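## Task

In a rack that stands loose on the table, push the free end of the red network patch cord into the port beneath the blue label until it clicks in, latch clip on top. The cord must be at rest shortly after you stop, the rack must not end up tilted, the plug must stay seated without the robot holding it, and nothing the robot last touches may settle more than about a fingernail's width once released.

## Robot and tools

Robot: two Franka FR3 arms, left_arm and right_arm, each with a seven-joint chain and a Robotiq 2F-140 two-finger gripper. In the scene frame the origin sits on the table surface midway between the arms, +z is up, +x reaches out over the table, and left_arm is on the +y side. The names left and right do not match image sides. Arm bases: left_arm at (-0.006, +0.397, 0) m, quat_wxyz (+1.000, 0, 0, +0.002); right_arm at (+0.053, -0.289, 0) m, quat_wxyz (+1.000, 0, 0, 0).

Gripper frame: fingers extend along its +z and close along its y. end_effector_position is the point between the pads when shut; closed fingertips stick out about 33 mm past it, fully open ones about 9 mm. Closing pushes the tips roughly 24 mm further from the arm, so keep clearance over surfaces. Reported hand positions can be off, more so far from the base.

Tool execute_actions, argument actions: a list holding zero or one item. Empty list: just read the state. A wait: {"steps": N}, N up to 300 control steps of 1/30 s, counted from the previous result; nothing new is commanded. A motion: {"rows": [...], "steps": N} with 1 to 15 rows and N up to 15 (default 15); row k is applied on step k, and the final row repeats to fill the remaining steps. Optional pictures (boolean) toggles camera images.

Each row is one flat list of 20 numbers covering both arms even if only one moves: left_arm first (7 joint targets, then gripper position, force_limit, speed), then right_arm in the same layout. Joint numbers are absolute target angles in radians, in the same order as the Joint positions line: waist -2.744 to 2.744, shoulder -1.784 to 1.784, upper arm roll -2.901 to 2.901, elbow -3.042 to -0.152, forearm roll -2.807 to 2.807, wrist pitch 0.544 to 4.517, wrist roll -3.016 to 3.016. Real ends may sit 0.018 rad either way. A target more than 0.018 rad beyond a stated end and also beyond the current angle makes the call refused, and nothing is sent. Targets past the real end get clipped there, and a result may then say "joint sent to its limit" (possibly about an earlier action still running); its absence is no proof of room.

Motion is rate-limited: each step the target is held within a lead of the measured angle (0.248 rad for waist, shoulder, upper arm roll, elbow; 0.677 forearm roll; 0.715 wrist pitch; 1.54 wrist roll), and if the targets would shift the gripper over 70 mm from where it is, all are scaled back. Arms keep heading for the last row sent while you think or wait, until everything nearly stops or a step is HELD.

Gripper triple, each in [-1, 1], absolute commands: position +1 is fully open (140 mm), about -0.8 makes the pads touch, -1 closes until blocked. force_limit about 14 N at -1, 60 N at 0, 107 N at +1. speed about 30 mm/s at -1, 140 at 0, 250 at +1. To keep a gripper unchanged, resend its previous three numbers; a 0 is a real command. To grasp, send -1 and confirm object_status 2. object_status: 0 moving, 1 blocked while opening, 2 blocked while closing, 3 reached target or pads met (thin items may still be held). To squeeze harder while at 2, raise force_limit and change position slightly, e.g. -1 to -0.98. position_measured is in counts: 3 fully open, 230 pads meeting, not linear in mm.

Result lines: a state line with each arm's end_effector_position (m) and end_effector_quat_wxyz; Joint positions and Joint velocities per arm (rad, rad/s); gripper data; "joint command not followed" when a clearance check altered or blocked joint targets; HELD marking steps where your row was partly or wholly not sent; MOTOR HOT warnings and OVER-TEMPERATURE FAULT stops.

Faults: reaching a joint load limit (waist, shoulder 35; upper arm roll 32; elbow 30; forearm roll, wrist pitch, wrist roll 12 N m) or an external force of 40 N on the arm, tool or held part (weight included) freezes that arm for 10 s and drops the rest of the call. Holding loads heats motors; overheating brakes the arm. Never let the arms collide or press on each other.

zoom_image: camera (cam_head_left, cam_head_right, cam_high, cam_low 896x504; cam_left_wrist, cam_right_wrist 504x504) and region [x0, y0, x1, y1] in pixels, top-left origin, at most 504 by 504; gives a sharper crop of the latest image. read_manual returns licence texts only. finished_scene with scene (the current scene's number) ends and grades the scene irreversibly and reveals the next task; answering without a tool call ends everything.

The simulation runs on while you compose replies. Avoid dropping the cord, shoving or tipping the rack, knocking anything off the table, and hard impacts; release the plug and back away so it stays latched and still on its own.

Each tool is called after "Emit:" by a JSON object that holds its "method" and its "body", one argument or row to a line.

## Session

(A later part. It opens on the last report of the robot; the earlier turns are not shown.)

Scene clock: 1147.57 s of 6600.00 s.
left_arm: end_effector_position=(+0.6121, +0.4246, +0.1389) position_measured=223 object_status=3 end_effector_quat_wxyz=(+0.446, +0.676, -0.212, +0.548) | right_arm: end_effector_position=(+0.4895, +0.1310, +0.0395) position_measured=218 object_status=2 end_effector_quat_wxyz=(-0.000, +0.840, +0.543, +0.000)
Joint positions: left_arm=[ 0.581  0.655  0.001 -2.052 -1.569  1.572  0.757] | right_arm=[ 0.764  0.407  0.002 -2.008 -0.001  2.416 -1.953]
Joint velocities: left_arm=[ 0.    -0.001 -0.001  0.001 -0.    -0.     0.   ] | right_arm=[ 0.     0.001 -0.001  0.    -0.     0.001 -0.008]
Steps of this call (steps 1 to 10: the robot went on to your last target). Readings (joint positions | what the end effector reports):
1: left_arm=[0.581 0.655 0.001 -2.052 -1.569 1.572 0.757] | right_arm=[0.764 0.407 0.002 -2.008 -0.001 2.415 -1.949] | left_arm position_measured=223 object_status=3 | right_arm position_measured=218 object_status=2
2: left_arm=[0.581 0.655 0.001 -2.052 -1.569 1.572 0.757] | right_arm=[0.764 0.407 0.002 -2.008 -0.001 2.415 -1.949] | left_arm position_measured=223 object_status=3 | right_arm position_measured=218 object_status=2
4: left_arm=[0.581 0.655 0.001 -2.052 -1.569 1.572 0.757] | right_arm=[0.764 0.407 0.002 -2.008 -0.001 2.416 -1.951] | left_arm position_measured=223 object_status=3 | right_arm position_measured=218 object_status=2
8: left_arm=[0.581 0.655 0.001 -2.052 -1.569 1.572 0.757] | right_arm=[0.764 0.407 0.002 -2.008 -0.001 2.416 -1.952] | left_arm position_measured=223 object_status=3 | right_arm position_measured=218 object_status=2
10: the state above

Lower 1 mm, then open.

Emit:
{"method": "execute_actions", "body": {
  "actions": [
    {"rows":[[0.58,0.655,0,-2.052,-1.5708,1.5708,0.75,-0.75,0,0.5,0.7644,0.4108,0,-2.0105,-0.001,2.421,-1.96,-1,0.4,-0.6],[0.58,0.655,0,-2.052,-1.5708,1.5708,0.75,-0.75,0,0.5,0.7644,0.4108,0,-2.0105,-0.001,2.421,-1.96,-1,0.4,-0.6],[0.58,0.655,0,-2.052,-1.5708,1.5708,0.75,-0.75,0,0.5,0.7644,0.4108,0,-2.0105,-0.001,2.421,-1.96,-1,0.4,-0.6],[0.58,0.655,0,-2.052,-1.5708,1.5708,0.75,-0.75,0,0.5,0.7644,0.4108,0,-2.0105,-0.001,2.421,-1.96,-1,0.4,-0.6],[0.58,0.655,0,-2.052,-1.5708,1.5708,0.75,-0.75,0,0.5,0.7644,0.4108,0,-2.0105,-0.001,2.421,-1.96,-1,0.4,-0.6],[0.58,0.655,0,-2.052,-1.5708,1.5708,0.75,-0.75,0,0.5,0.7644,0.4108,0,-2.0105,-0.001,2.421,-1.96,-1,0.4,-0.6],[0.58,0.655,0,-2.052,-1.5708,1.5708,0.75,-0.75,0,0.5,0.7644,0.4108,0,-2.0105,-0.001,2.421,-1.96,-1,0.4,-0.6],[0.58,0.655,0,-2.052,-1.5708,1.5708,0.75,-0.75,0,0.5,0.7644,0.4108,0,-2.0105,-0.001,2.421,-1.96,-0.45,0.4,-0.8]],"steps":15}
  ],
  "pictures": false
}}

Emit:
{"method": "execute_actions", "body": {
  "actions": [
    {"steps":20}
  ]
}}

Emit:
{"method": "zoom_image", "body": {
  "camera": "cam_right_wrist",
  "region": [210,180,330,300]
}}

Scene clock: 1155.63 s of 6600.00 s.
left_arm: end_effector_position=(+0.6121, +0.4246, +0.1389) position_measured=223 object_status=3 end_effector_quat_wxyz=(+0.446, +0.676, -0.212, +0.548) | right_arm: end_effector_position=(+0.4897, +0.1311, +0.0388) position_measured=199 object_status=0 end_effector_quat_wxyz=(-0.000, +0.839, +0.544, +0.001)
Joint positions: left_arm=[ 0.581  0.655  0.001 -2.052 -1.569  1.572  0.757] | right_arm=[ 0.764  0.409  0.002 -2.009 -0.001  2.419 -1.956]
Joint velocities: left_arm=[-0.001 -0.    -0.001 -0.001 -0.    -0.001  0.002] | right_arm=[-0.    -0.     0.001  0.001 -0.     0.     0.001]
Steps of this call (steps 1 to 15: the robot went on to your last target; steps 16 to 90: nothing new was sent; then 4.57 s passed at rest; steps 91 to 105: all 15 steps of this action). Readings (joint positions | what the end effector reports):
91: left_arm=[0.581 0.655 0.001 -2.052 -1.569 1.572 0.757] | right_arm=[0.764 0.408 0.002 -2.008 -0.001 2.417 -1.956] | left_arm position_measured=223 object_status=3 | right_arm position_measured=218 object_status=2
92: left_arm=[0.581 0.655 0.001 -2.052 -1.569 1.572 0.757] | right_arm=[0.764 0.408 0.002 -2.008 -0.001 2.417 -1.956] | left_arm position_measured=223 object_status=3 | right_arm position_measured=218 object_status=2
94: left_arm=[0.581 0.655 0.001 -2.052 -1.569 1.572 0.757] | right_arm=[0.764 0.408 0.002 -2.008 -0.001 2.418 -1.956] | left_arm position_measured=223 object_status=3 | right_arm position_measured=218 object_status=2
98: left_arm=[0.581 0.655 0.001 -2.052 -1.569 1.572 0.757] | right_arm=[0.764 0.409 0.002 -2.008 -0.001 2.418 -1.956] | left_arm position_measured=223 object_status=3 | right_arm position_measured=218 object_status=0
105: the state above

Scene clock: 1156.30 s of 6600.00 s.
left_arm: end_effector_position=(+0.6121, +0.4246, +0.1389) position_measured=223 object_status=3 end_effector_quat_wxyz=(+0.446, +0.676, -0.212, +0.548) | right_arm: end_effector_position=(+0.4897, +0.1312, +0.0388) position_measured=186 object_status=3 end_effector_quat_wxyz=(-0.000, +0.839, +0.544, +0.001)
Joint positions: left_arm=[ 0.581  0.655  0.001 -2.052 -1.569  1.572  0.757] | right_arm=[ 0.764  0.409  0.002 -2.009 -0.001  2.419 -1.956]
Joint velocities: left_arm=[ 0.001 -0.001 -0.     0.     0.002 -0.     0.001] | right_arm=[-0.001  0.     0.001  0.001 -0.001  0.002  0.   ]
Steps of this call (steps 1 to 15: the robot went on to your last target; steps 16 to 20: nothing new was sent). Readings (joint positions | what the end effector reports):
1: left_arm=[0.581 0.655 0.001 -2.052 -1.569 1.572 0.757] | right_arm=[0.764 0.409 0.002 -2.009 -0.001 2.419 -1.956] | left_arm position_measured=223 object_status=3 | right_arm position_measured=196 object_status=0
2: left_arm=[0.581 0.655 0.001 -2.052 -1.569 1.572 0.757] | right_arm=[0.764 0.409 0.002 -2.009 -0.001 2.419 -1.956] | left_arm position_measured=223 object_status=3 | right_arm position_measured=193 object_status=0
4: left_arm=[0.581 0.655 0.001 -2.052 -1.569 1.572 0.757] | right_arm=[0.764 0.409 0.002 -2.009 -0.001 2.419 -1.956] | left_arm position_measured=223 object_status=3 | right_arm position_measured=187 object_status=0
8: left_arm=[0.581 0.655 0.001 -2.052 -1.569 1.572 0.757] | right_arm=[0.764 0.409 0.002 -2.009 -0.001 2.419 -1.956] | left_arm position_measured=223 object_status=3 | right_arm position_measured=186 object_status=0
20: the state above
All arms were judged still, so your last target was given up. Only a new action makes them travel on or press farther. Fingers that are still opening or closing keep moving.

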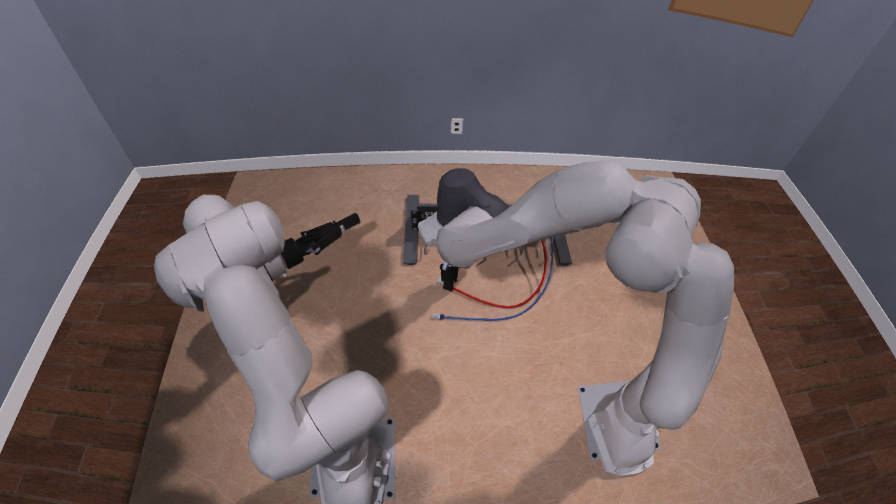

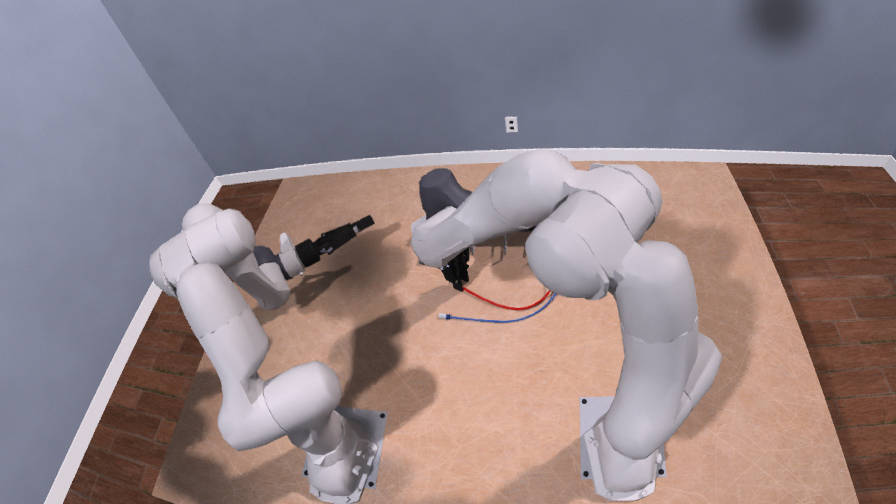

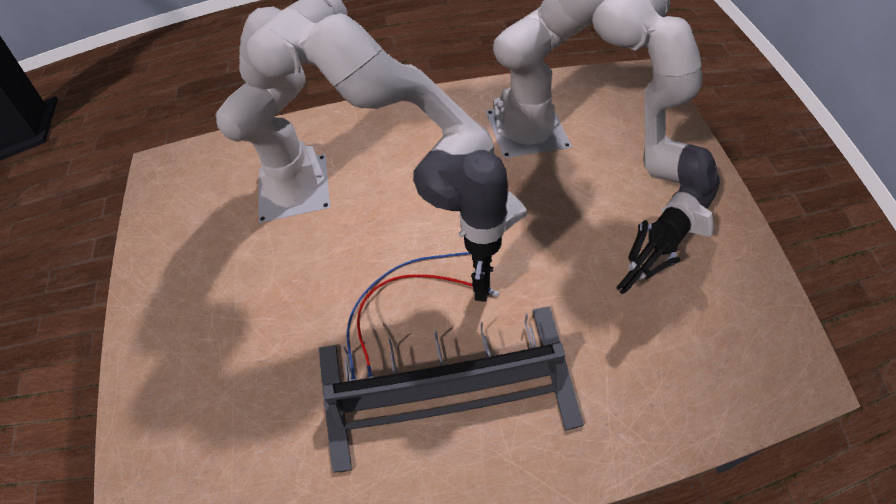

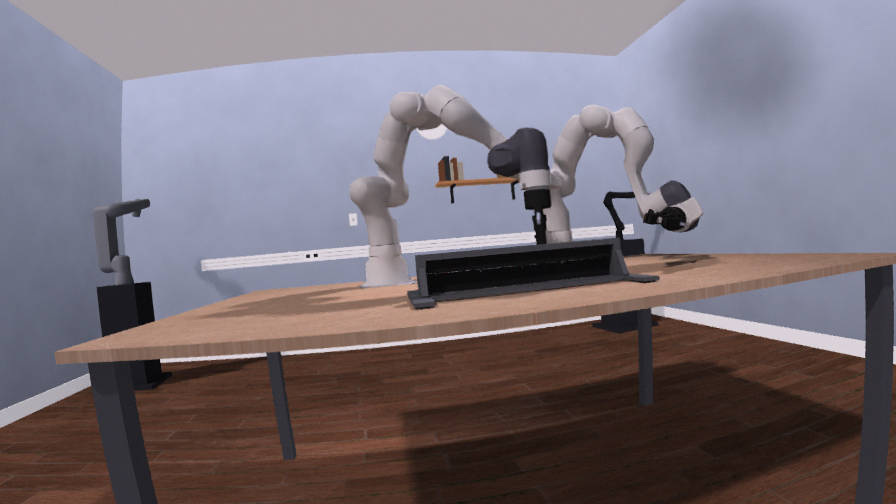

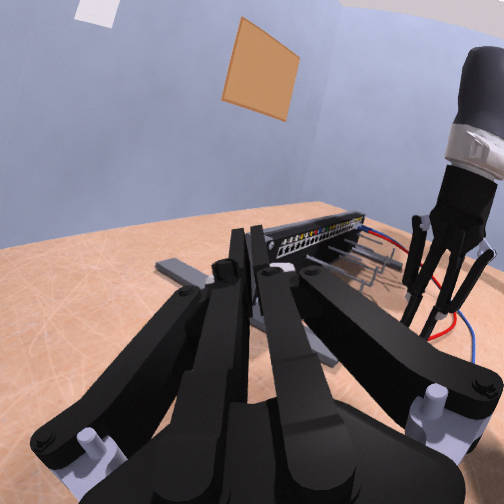

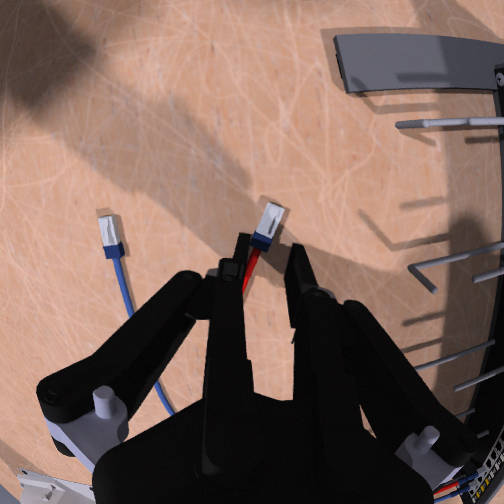

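Region (210, 180, 330, 300) of cam_right_wrist's 504x504 image, scaled by 4.200, with more detail than that image has.

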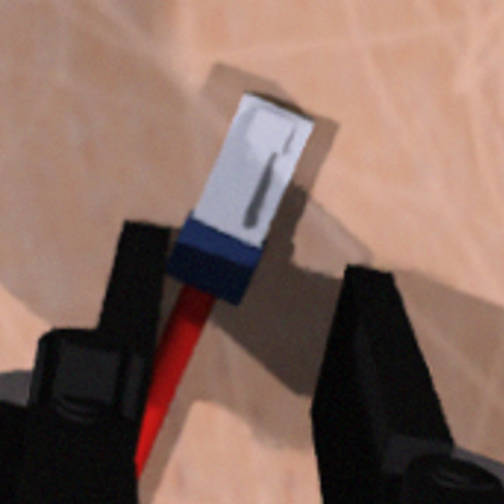

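Emit:
{"method": "execute_actions", "body": {
  "actions": [
    {"rows":[[0.58,0.655,0,-2.052,-1.5708,1.5708,0.75,-0.75,0,0.5,0.768,0.4108,0,-2.008,-0.001,2.419,-1.92,-0.35,-0.3,-0.6],[0.58,0.655,0,-2.052,-1.5708,1.5708,0.75,-0.75,0,0.5,0.770,0.412,0,-2.005,-0.001,2.418,-1.88,-0.35,-0.3,-0.6],[0.58,0.655,0,-2.052,-1.5708,1.5708,0.75,-0.75,0,0.5,0.772,0.4135,0,-2.003,-0.001,2.417,-1.84,-0.35,-0.3,-0.6],[0.58,0.655,0,-2.052,-1.5708,1.5708,0.75,-0.75,0,0.5,0.774,0.415,0,-2.001,-0.001,2.416,-1.80,-0.35,-0.3,-0.6],[0.58,0.655,0,-2.052,-1.5708,1.5708,0.75,-0.75,0,0.5,0.776,0.4165,0,-1.999,-0.001,2.415,-1.77,-0.35,-0.3,-0.6],[0.58,0.655,0,-2.052,-1.5708,1.5708,0.75,-0.75,0,0.5,0.778,0.418,0,-1.997,-0.001,2.414,-1.756,-0.35,-0.3,-0.6],[0.58,0.655,0,-2.052,-1.5708,1.5708,0.75,-0.75,0,0.5,0.780,0.4195,0,-1.995,-0.001,2.414,-1.756,-0.35,-0.3,-0.6],[0.58,0.655,0,-2.052,-1.5708,1.5708,0.75,-0.75,0,0.5,0.7812,0.4208,0,-1.994,-0.001,2.414,-1.756,-0.35,-0.3,-0.6]],"steps":15}
  ],
  "pictures": false
}}

Emit:
{"method": "execute_actions", "body": {
  "actions": [
    {"steps":25}
  ]
}}

Emit:
{"method": "zoom_image", "body": {
  "camera": "cam_right_wrist",
  "region": [210,180,330,300]
}}

Scene clock: 1181.07 s of 6600.00 s.
left_arm: end_effector_position=(+0.6121, +0.4246, +0.1389) position_measured=223 object_status=3 end_effector_quat_wxyz=(+0.446, +0.676, -0.212, +0.548) | right_arm: end_effector_position=(+0.4855, +0.1398, +0.0374) position_measured=173 object_status=3 end_effector_quat_wxyz=(-0.000, +0.873, +0.488, +0.001)
Joint positions: left_arm=[ 0.581  0.655  0.001 -2.052 -1.569  1.572  0.757] | right_arm=[ 0.78   0.419  0.001 -1.997 -0.001  2.417 -1.81 ]
Joint velocities: left_arm=[ 0.001 -0.001 -0.    -0.     0.    -0.     0.   ] | right_arm=[-0.001  0.001  0.001  0.    -0.001 -0.003  0.163]
Steps of this call (steps 1 to 90: nothing new was sent; then 21.27 s passed at rest; steps 91 to 105: all 15 steps of this action). Readings (joint positions | what the end effector reports):
91: left_arm=[0.581 0.655 0.001 -2.052 -1.569 1.572 0.757] | right_arm=[0.764 0.409 0.002 -2.009 -0.001 2.419 -1.953] | left_arm position_measured=223 object_status=3 | right_arm position_measured=186 object_status=0
92: left_arm=[0.581 0.655 0.001 -2.052 -1.569 1.572 0.757] | right_arm=[0.765 0.409 0.002 -2.008 -0.001 2.419 -1.946] | left_arm position_measured=223 object_status=3 | right_arm position_measured=182 object_status=0
94: left_arm=[0.581 0.655 0.001 -2.052 -1.569 1.572 0.757] | right_arm=[0.768 0.411 0.001 -2.006 -0.001 2.419 -1.923] | left_arm position_measured=223 object_status=3 | right_arm position_measured=174 object_status=0
98: left_arm=[0.581 0.655 0.001 -2.052 -1.569 1.572 0.757] | right_arm=[0.776 0.416 0.001 -1.999 -0.001 2.418 -1.866] | left_arm position_measured=223 object_status=3 | right_arm position_measured=173 object_status=0
105: the state above

Scene clock: 1181.90 s of 6600.00 s.
left_arm: end_effector_position=(+0.6121, +0.4246, +0.1389) position_measured=223 object_status=3 end_effector_quat_wxyz=(+0.446, +0.676, -0.212, +0.548) | right_arm: end_effector_position=(+0.4855, +0.1398, +0.0375) position_measured=173 object_status=3 end_effector_quat_wxyz=(-0.000, +0.884, +0.468, +0.001)
Joint positions: left_arm=[ 0.581  0.655  0.001 -2.052 -1.569  1.572  0.757] | right_arm=[ 0.78   0.419  0.001 -1.996 -0.001  2.416 -1.764]
Joint velocities: left_arm=[ 0.    -0.    -0.     0.001 -0.001 -0.001  0.   ] | right_arm=[-0.002 -0.001  0.001  0.    -0.    -0.     0.01 ]
Steps of this call (steps 1 to 25: the robot went on to your last target). Readings (joint positions | what the end effector reports):
1: left_arm=[0.581 0.655 0.001 -2.052 -1.569 1.572 0.757] | right_arm=[0.780 0.419 0.001 -1.997 -0.001 2.417 -1.804] | left_arm position_measured=223 object_status=3 | right_arm position_measured=173 object_status=3
2: left_arm=[0.581 0.655 0.001 -2.052 -1.569 1.572 0.757] | right_arm=[0.780 0.419 0.001 -1.996 -0.001 2.417 -1.800] | left_arm position_measured=223 object_status=3 | right_arm position_measured=173 object_status=3
4: left_arm=[0.581 0.655 0.001 -2.052 -1.569 1.572 0.757] | right_arm=[0.780 0.419 0.001 -1.996 -0.001 2.416 -1.792] | left_arm position_measured=223 object_status=3 | right_arm position_measured=173 object_status=3
8: left_arm=[0.581 0.655 0.001 -2.052 -1.569 1.572 0.757] | right_arm=[0.780 0.419 0.001 -1.996 -0.001 2.416 -1.781] | left_arm position_measured=223 object_status=3 | right_arm position_measured=173 object_status=3
25: the state above

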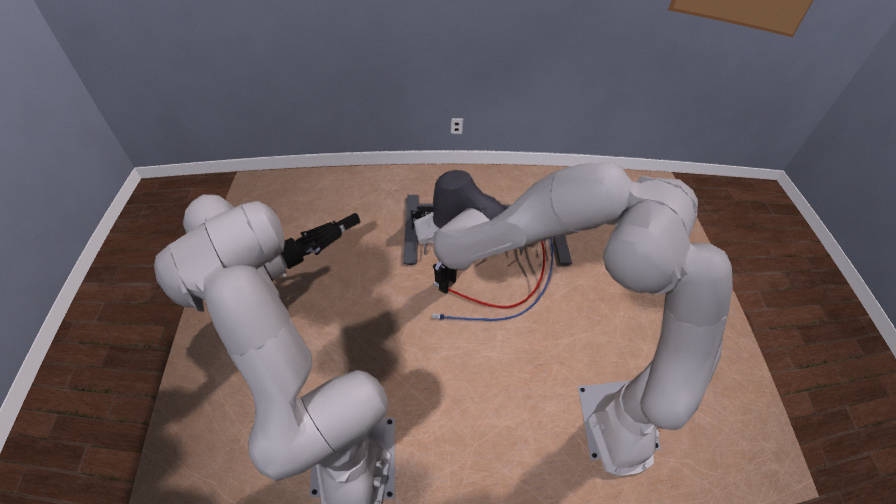

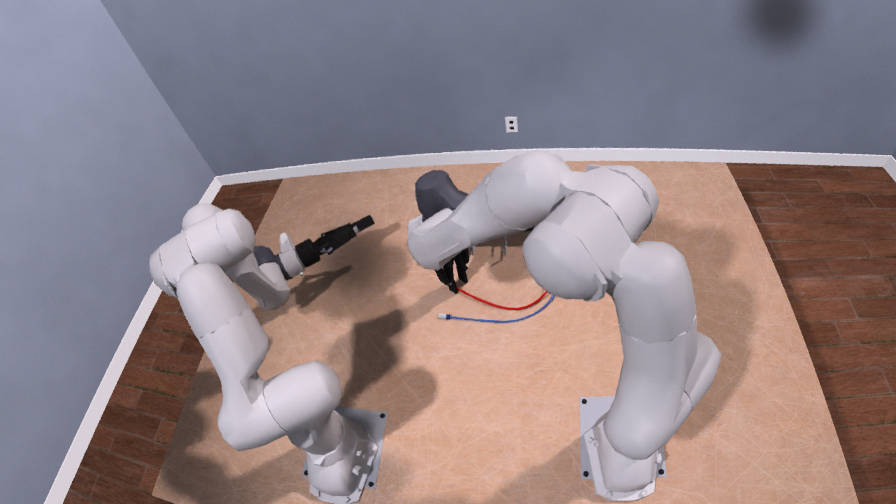

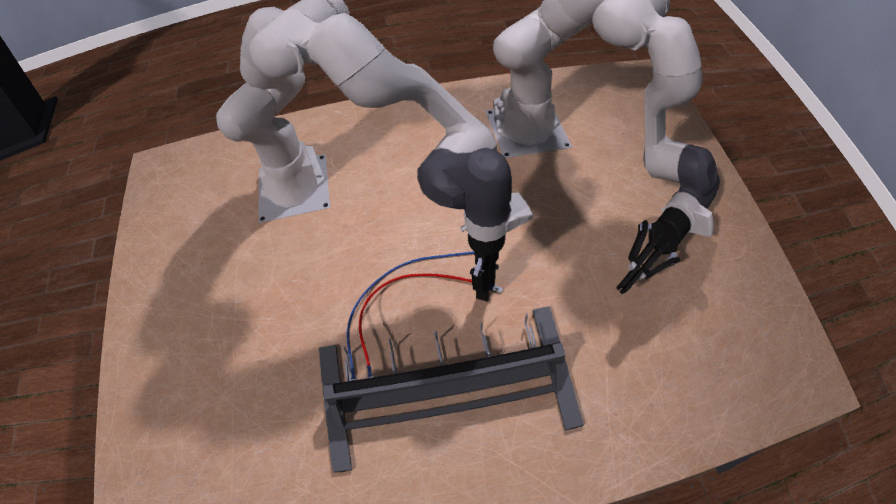

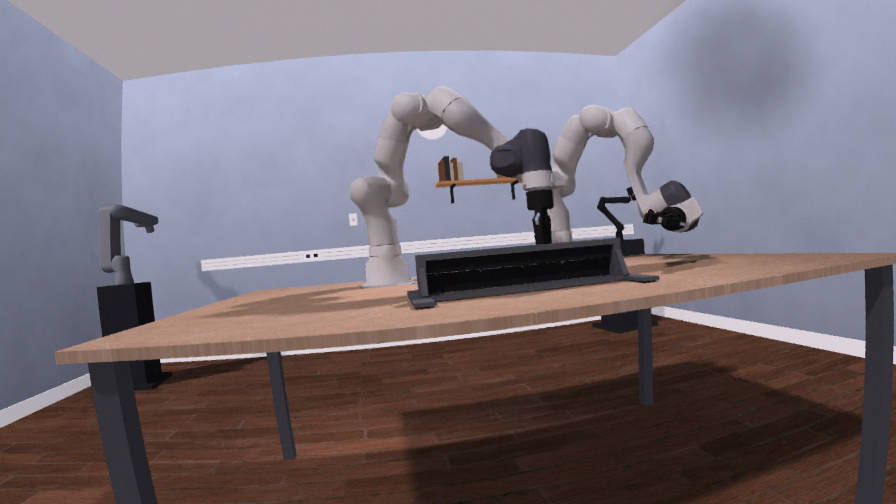

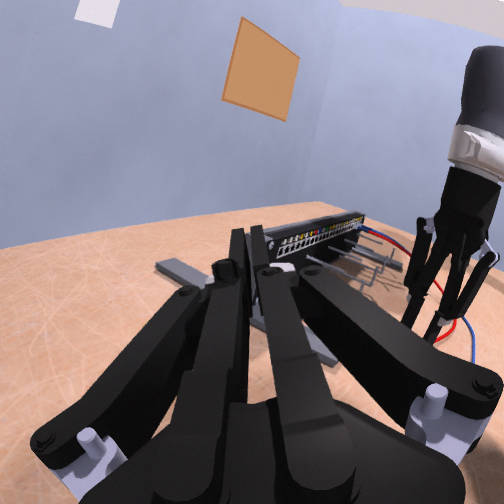

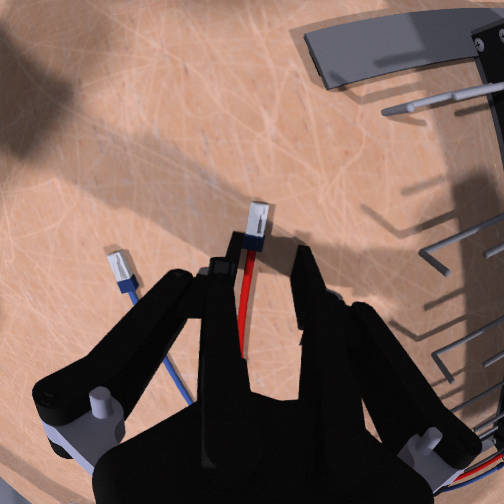

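Region (210, 180, 330, 300) of cam_right_wrist's 504x504 image, scaled by 4.200, with more detail than that image has.

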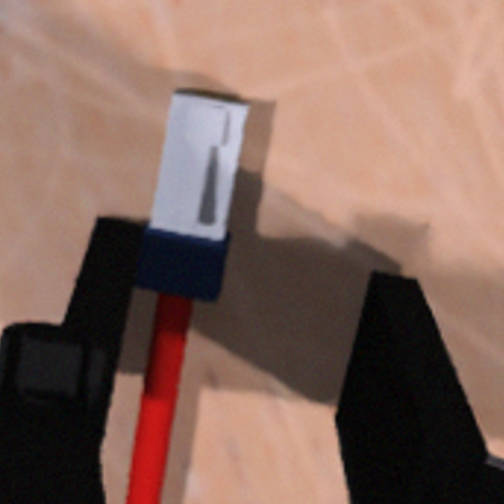

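Emit:
{"method": "execute_actions", "body": {
  "actions": [
    {"rows":[[0.58,0.655,0,-2.052,-1.5708,1.5708,0.75,-0.75,0,0.5,0.7812,0.4222,0,-1.994,-0.001,2.418,-1.756,-0.35,-0.3,-0.6],[0.58,0.655,0,-2.052,-1.5708,1.5708,0.75,-0.75,0,0.5,0.7812,0.4222,0,-1.994,-0.001,2.418,-1.756,-0.35,-0.3,-0.6],[0.58,0.655,0,-2.052,-1.5708,1.5708,0.75,-0.75,0,0.5,0.7812,0.4222,0,-1.994,-0.001,2.418,-1.756,-0.35,-0.3,-0.6],[0.58,0.655,0,-2.052,-1.5708,1.5708,0.75,-0.75,0,0.5,0.7812,0.4222,0,-1.994,-0.001,2.418,-1.756,-0.35,-0.3,-0.6],[0.58,0.655,0,-2.052,-1.5708,1.5708,0.75,-0.75,0,0.5,0.7812,0.4222,0,-1.994,-0.001,2.418,-1.756,-0.35,-0.3,-0.6],[0.58,0.655,0,-2.052,-1.5708,1.5708,0.75,-0.75,0,0.5,0.7812,0.4222,0,-1.994,-0.001,2.418,-1.756,-0.6,-0.3,-0.8]],"steps":15}
  ],
  "pictures": false
}}

Emit:
{"method": "execute_actions", "body": {
  "actions": [
    {"steps":15}
  ]
}}

Emit:
{"method": "zoom_image", "body": {
  "camera": "cam_right_wrist",
  "region": [210,180,330,300]
}}

Scene clock: 1189.97 s of 6600.00 s.
left_arm: end_effector_position=(+0.6121, +0.4246, +0.1389) position_measured=223 object_status=3 end_effector_quat_wxyz=(+0.446, +0.676, -0.212, +0.548) | right_arm: end_effector_position=(+0.4853, +0.1396, +0.0367) position_measured=198 object_status=0 end_effector_quat_wxyz=(+0.000, +0.885, +0.466, -0.000)
Joint positions: left_arm=[ 0.581  0.655  0.001 -2.052 -1.569  1.572  0.757] | right_arm=[ 0.78   0.42   0.001 -1.996 -0.001  2.416 -1.76 ]
Joint velocities: left_arm=[-0.    -0.001 -0.001 -0.002 -0.     0.    -0.001] | right_arm=[-0.     0.001 -0.001 -0.     0.001  0.    -0.001]
Steps of this call (steps 1 to 15: the robot went on to your last target; steps 16 to 90: nothing new was sent; then 4.57 s passed at rest; steps 91 to 105: all 15 steps of this action). Readings (joint positions | what the end effector reports):
91: left_arm=[0.581 0.655 0.001 -2.052 -1.569 1.572 0.757] | right_arm=[0.780 0.419 0.001 -1.996 -0.001 2.416 -1.760] | left_arm position_measured=223 object_status=3 | right_arm position_measured=173 object_status=3
92: left_arm=[0.581 0.655 0.001 -2.052 -1.569 1.572 0.757] | right_arm=[0.780 0.419 0.001 -1.996 -0.001 2.416 -1.760] | left_arm position_measured=223 object_status=3 | right_arm position_measured=173 object_status=3
94: left_arm=[0.581 0.655 0.001 -2.052 -1.569 1.572 0.757] | right_arm=[0.780 0.420 0.001 -1.996 -0.001 2.416 -1.760] | left_arm position_measured=223 object_status=3 | right_arm position_measured=173 object_status=3
98: left_arm=[0.581 0.655 0.001 -2.052 -1.569 1.572 0.757] | right_arm=[0.780 0.420 0.001 -1.996 -0.001 2.416 -1.760] | left_arm position_measured=223 object_status=3 | right_arm position_measured=178 object_status=0
105: the state above

Scene clock: 1190.47 s of 6600.00 s.
left_arm: end_effector_position=(+0.6121, +0.4246, +0.1389) position_measured=223 object_status=3 end_effector_quat_wxyz=(+0.446, +0.675, -0.212, +0.548) | right_arm: end_effector_position=(+0.4853, +0.1396, +0.0367) position_measured=205 object_status=3 end_effector_quat_wxyz=(+0.000, +0.885, +0.466, -0.000)
Joint positions: left_arm=[ 0.581  0.655  0.001 -2.052 -1.569  1.572  0.757] | right_arm=[ 0.78   0.42   0.001 -1.996 -0.001  2.416 -1.76 ]
Joint velocities: left_arm=[ 0.002  0.001 -0.002 -0.001 -0.    -0.    -0.002] | right_arm=[ 0.001  0.001 -0.002 -0.    -0.001  0.     0.   ]
Steps of this call (steps 1 to 15: the robot went on to your last target). Readings (joint positions | what the end effector reports):
1: left_arm=[0.581 0.655 0.001 -2.052 -1.569 1.572 0.757] | right_arm=[0.780 0.420 0.001 -1.996 -0.001 2.416 -1.760] | left_arm position_measured=223 object_status=3 | right_arm position_measured=201 object_status=0
2: left_arm=[0.581 0.655 0.001 -2.052 -1.569 1.572 0.757] | right_arm=[0.780 0.420 0.001 -1.996 -0.001 2.416 -1.760] | left_arm position_measured=223 object_status=3 | right_arm position_measured=204 object_status=0
4: left_arm=[0.581 0.655 0.001 -2.052 -1.569 1.572 0.757] | right_arm=[0.780 0.420 0.001 -1.996 -0.001 2.416 -1.760] | left_arm position_measured=223 object_status=3 | right_arm position_measured=205 object_status=0
8: left_arm=[0.581 0.655 0.001 -2.052 -1.569 1.572 0.757] | right_arm=[0.780 0.420 0.001 -1.996 -0.001 2.416 -1.760] | left_arm position_measured=223 object_status=3 | right_arm position_measured=205 object_status=3
15: the state above
All arms were judged still, so your last target was given up. Only a new action makes them travel on or press farther. Fingers that are still opening or closing keep moving.

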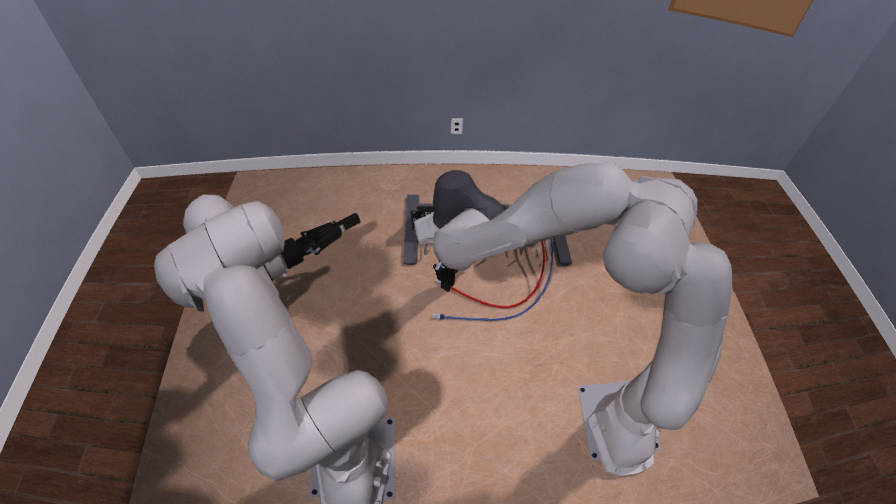

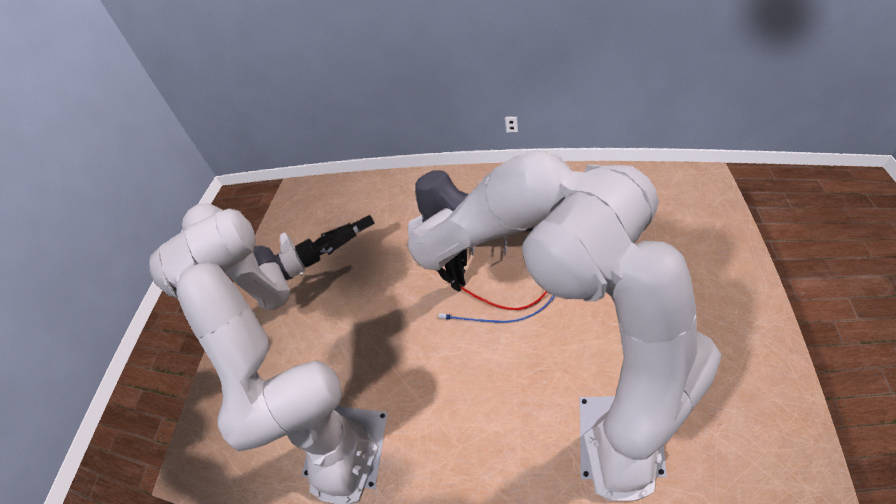

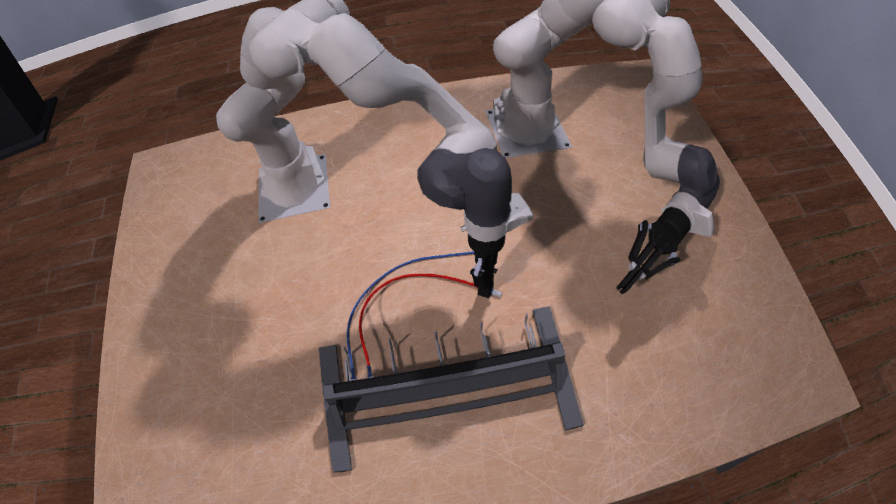

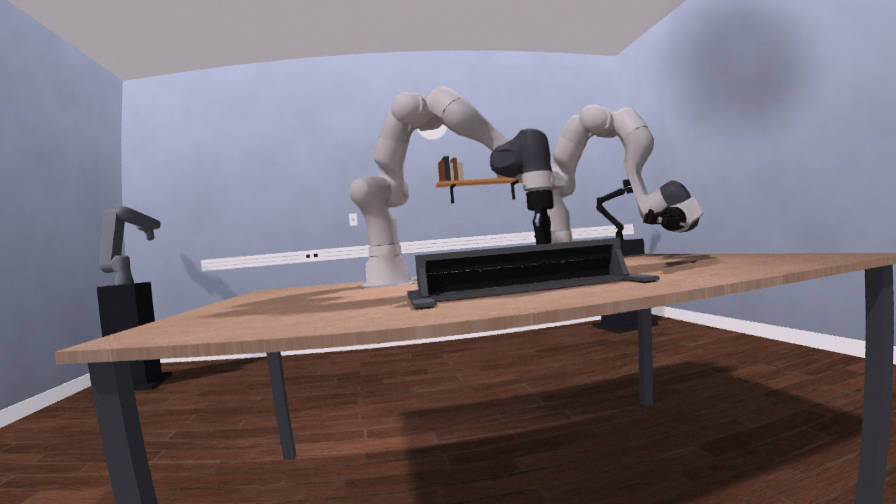

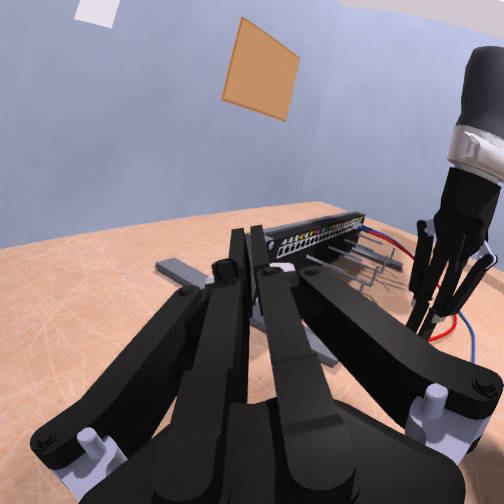

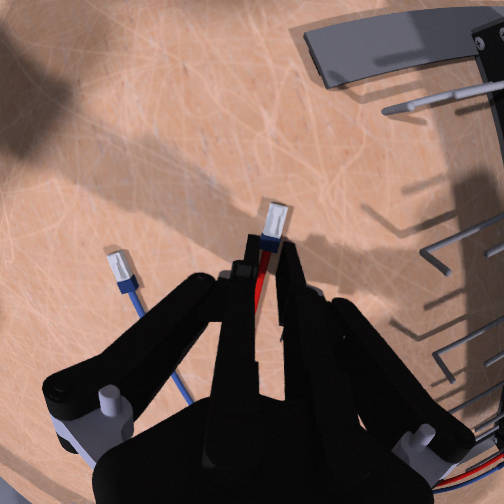

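Region (210, 180, 330, 300) of cam_right_wrist's 504x504 image, scaled by 4.200, with more detail than that image has.

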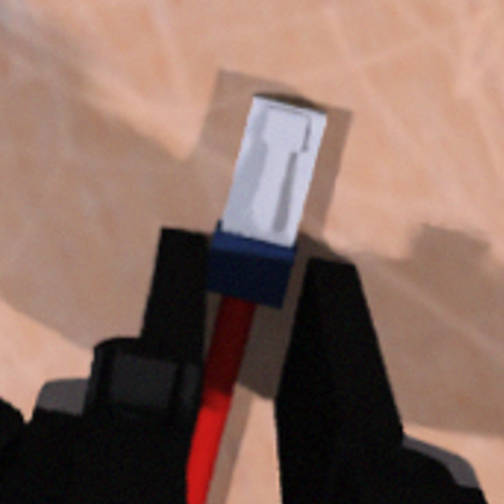

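Emit:
{"method": "execute_actions", "body": {
  "actions": [
    {"rows":[[0.58,0.655,0,-2.052,-1.5708,1.5708,0.75,-0.75,0,0.5,0.7816,0.4240,0,-1.990,-0.001,2.412,-1.755,-0.55,-0.3,-0.2],[0.58,0.655,0,-2.052,-1.5708,1.5708,0.75,-0.75,0,0.5,0.782,0.4270,0,-1.985,-0.001,2.409,-1.755,-0.55,-0.3,-0.2],[0.58,0.655,0,-2.052,-1.5708,1.5708,0.75,-0.75,0,0.5,0.7825,0.4305,0,-1.979,-0.001,2.406,-1.754,-0.55,-0.3,-0.2],[0.58,0.655,0,-2.052,-1.5708,1.5708,0.75,-0.75,0,0.5,0.783,0.434,0,-1.973,-0.001,2.404,-1.754,-0.55,-0.3,-0.2],[0.58,0.655,0,-2.052,-1.5708,1.5708,0.75,-0.75,0,0.5,0.7835,0.4375,0,-1.967,-0.001,2.402,-1.753,-0.55,-0.3,-0.2],[0.58,0.655,0,-2.052,-1.5708,1.5708,0.75,-0.75,0,0.5,0.784,0.441,0,-1.961,-0.001,2.400,-1.753,-0.55,-0.3,-0.2],[0.58,0.655,0,-2.052,-1.5708,1.5708,0.75,-0.75,0,0.5,0.7843,0.444,0,-1.957,-0.001,2.399,-1.753,-0.55,-0.3,-0.2],[0.58,0.655,0,-2.052,-1.5708,1.5708,0.75,-0.75,0,0.5,0.7843,0.446,0,-1.954,-0.001,2.398,-1.753,-0.55,-0.3,-0.2]],"steps":15}
  ],
  "pictures": false
}}

Emit:
{"method": "execute_actions", "body": {
  "actions": [
    {"steps":15}
  ]
}}

Emit:
{"method": "zoom_image", "body": {
  "camera": "cam_right_wrist",
  "region": [210,180,330,300]
}}

Scene clock: 1201.13 s of 6600.00 s.
left_arm: end_effector_position=(+0.6121, +0.4246, +0.1389) position_measured=223 object_status=3 end_effector_quat_wxyz=(+0.446, +0.675, -0.212, +0.548) | right_arm: end_effector_position=(+0.4912, +0.1479, +0.0369) position_measured=199 object_status=3 end_effector_quat_wxyz=(-0.000, +0.884, +0.467, +0.001)
Joint positions: left_arm=[ 0.581  0.655  0.001 -2.052 -1.569  1.572  0.757] | right_arm=[ 0.783  0.444  0.001 -1.957 -0.001  2.402 -1.758]
Joint velocities: left_arm=[ 0.001  0.001  0.001  0.    -0.    -0.001 -0.001] | right_arm=[ 0.     0.003  0.     0.003 -0.    -0.009  0.003]
Steps of this call (steps 1 to 90: nothing new was sent; then 7.17 s passed at rest; steps 91 to 105: all 15 steps of this action). Readings (joint positions | what the end effector reports):
91: left_arm=[0.581 0.655 0.001 -2.052 -1.569 1.572 0.757] | right_arm=[0.780 0.421 0.001 -1.995 -0.001 2.416 -1.760] | left_arm position_measured=223 object_status=3 | right_arm position_measured=205 object_status=0
92: left_arm=[0.581 0.655 0.001 -2.052 -1.569 1.572 0.757] | right_arm=[0.780 0.422 0.001 -1.993 -0.001 2.415 -1.760] | left_arm position_measured=223 object_status=3 | right_arm position_measured=200 object_status=0
94: left_arm=[0.581 0.655 0.001 -2.052 -1.569 1.572 0.757] | right_arm=[0.781 0.426 0.001 -1.985 -0.001 2.412 -1.760] | left_arm position_measured=223 object_status=3 | right_arm position_measured=199 object_status=0
98: left_arm=[0.581 0.655 0.001 -2.052 -1.569 1.572 0.757] | right_arm=[0.782 0.438 0.001 -1.965 -0.001 2.407 -1.759] | left_arm position_measured=223 object_status=3 | right_arm position_measured=199 object_status=3
105: the state above

Scene clock: 1201.63 s of 6600.00 s.
left_arm: end_effector_position=(+0.6121, +0.4246, +0.1389) position_measured=223 object_status=3 end_effector_quat_wxyz=(+0.446, +0.675, -0.212, +0.548) | right_arm: end_effector_position=(+0.4910, +0.1478, +0.0369) position_measured=199 object_status=3 end_effector_quat_wxyz=(+0.000, +0.885, +0.466, +0.000)
Joint positions: left_arm=[ 0.581  0.655  0.001 -2.052 -1.569  1.572  0.757] | right_arm=[ 0.783  0.444  0.001 -1.956 -0.001  2.4   -1.757]
Joint velocities: left_arm=[ 0.    -0.001  0.001  0.001  0.     0.001 -0.   ] | right_arm=[-0.001  0.    -0.     0.     0.001 -0.001  0.   ]
Steps of this call (steps 1 to 15: the robot went on to your last target). Readings (joint positions | what the end effector reports):
1: left_arm=[0.581 0.655 0.001 -2.052 -1.569 1.572 0.757] | right_arm=[0.783 0.444 0.001 -1.957 -0.001 2.402 -1.758] | left_arm position_measured=223 object_status=3 | right_arm position_measured=199 object_status=3
2: left_arm=[0.581 0.655 0.001 -2.052 -1.569 1.572 0.757] | right_arm=[0.783 0.444 0.001 -1.957 -0.001 2.402 -1.758] | left_arm position_measured=223 object_status=3 | right_arm position_measured=199 object_status=3
4: left_arm=[0.581 0.655 0.001 -2.052 -1.569 1.572 0.757] | right_arm=[0.783 0.444 0.001 -1.956 -0.001 2.401 -1.758] | left_arm position_measured=223 object_status=3 | right_arm position_measured=199 object_status=3
8: left_arm=[0.581 0.655 0.001 -2.052 -1.569 1.572 0.757] | right_arm=[0.783 0.444 0.001 -1.956 -0.001 2.401 -1.758] | left_arm position_measured=223 object_status=3 | right_arm position_measured=199 object_status=3
15: the state above
All arms were judged still, so your last target was given up. Only a new action makes them travel on or press farther. Fingers that are still opening or closing keep moving.

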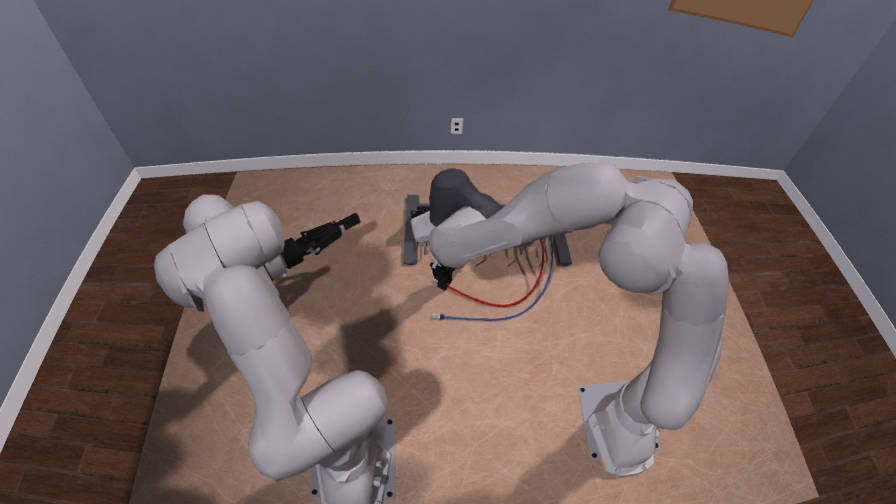

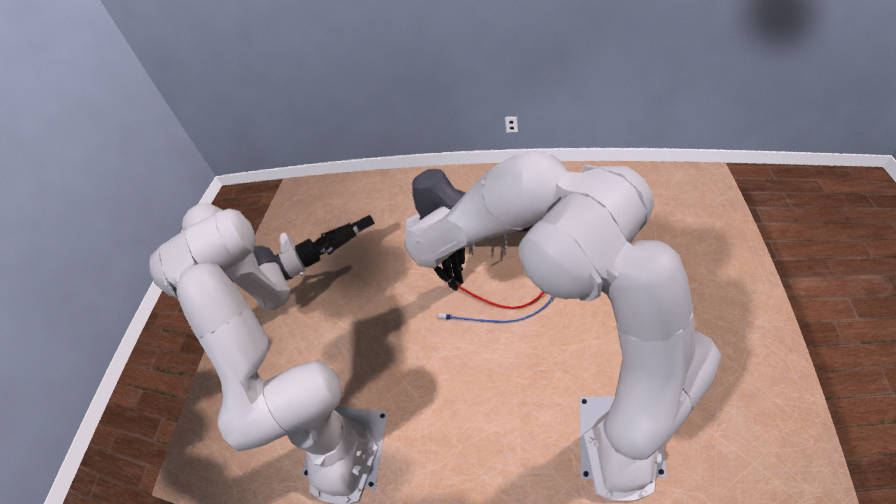

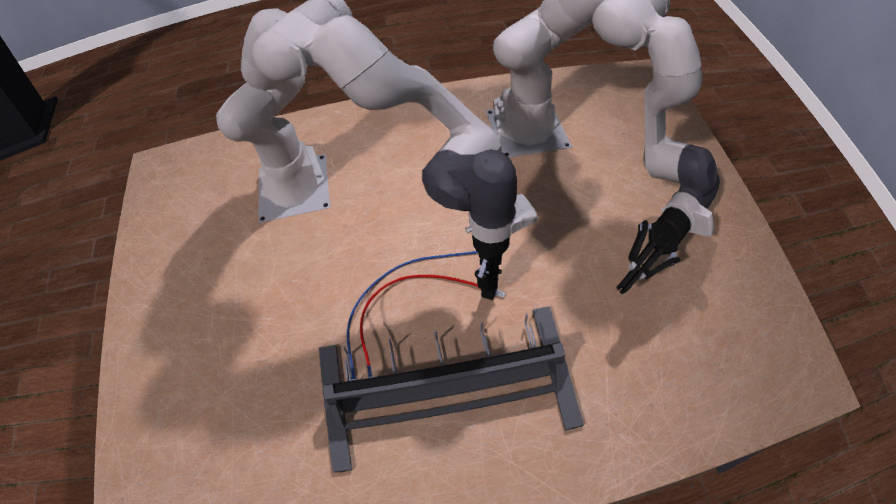

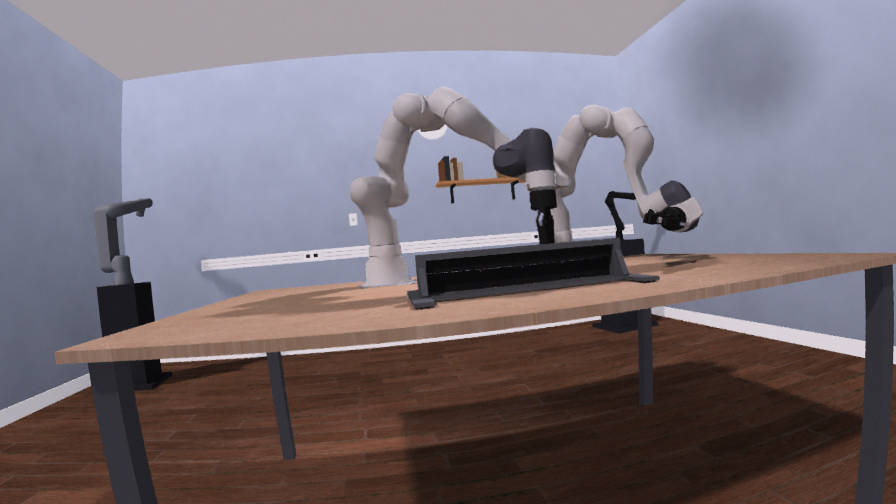

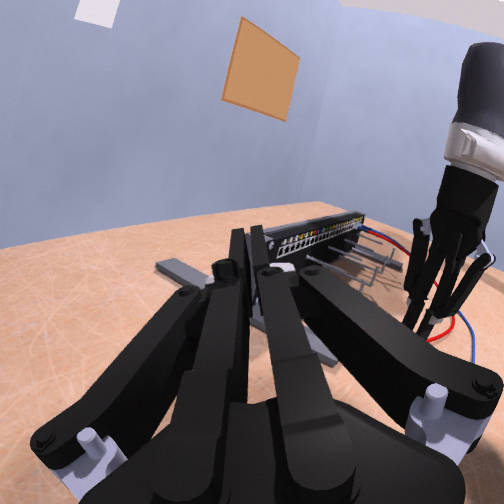

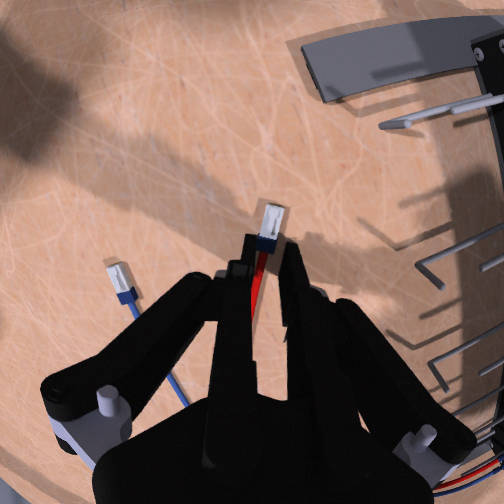

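Region (210, 180, 330, 300) of cam_right_wrist's 504x504 image, scaled by 4.200, with more detail than that image has.

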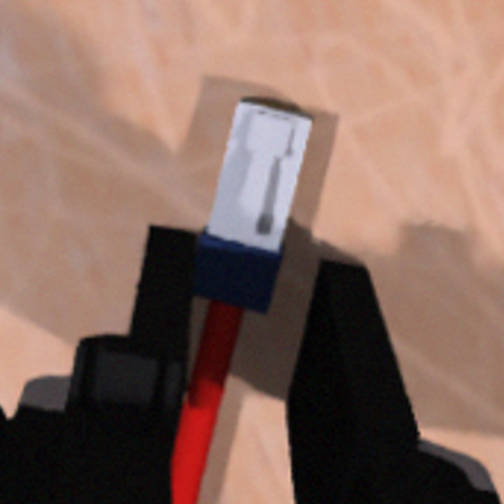

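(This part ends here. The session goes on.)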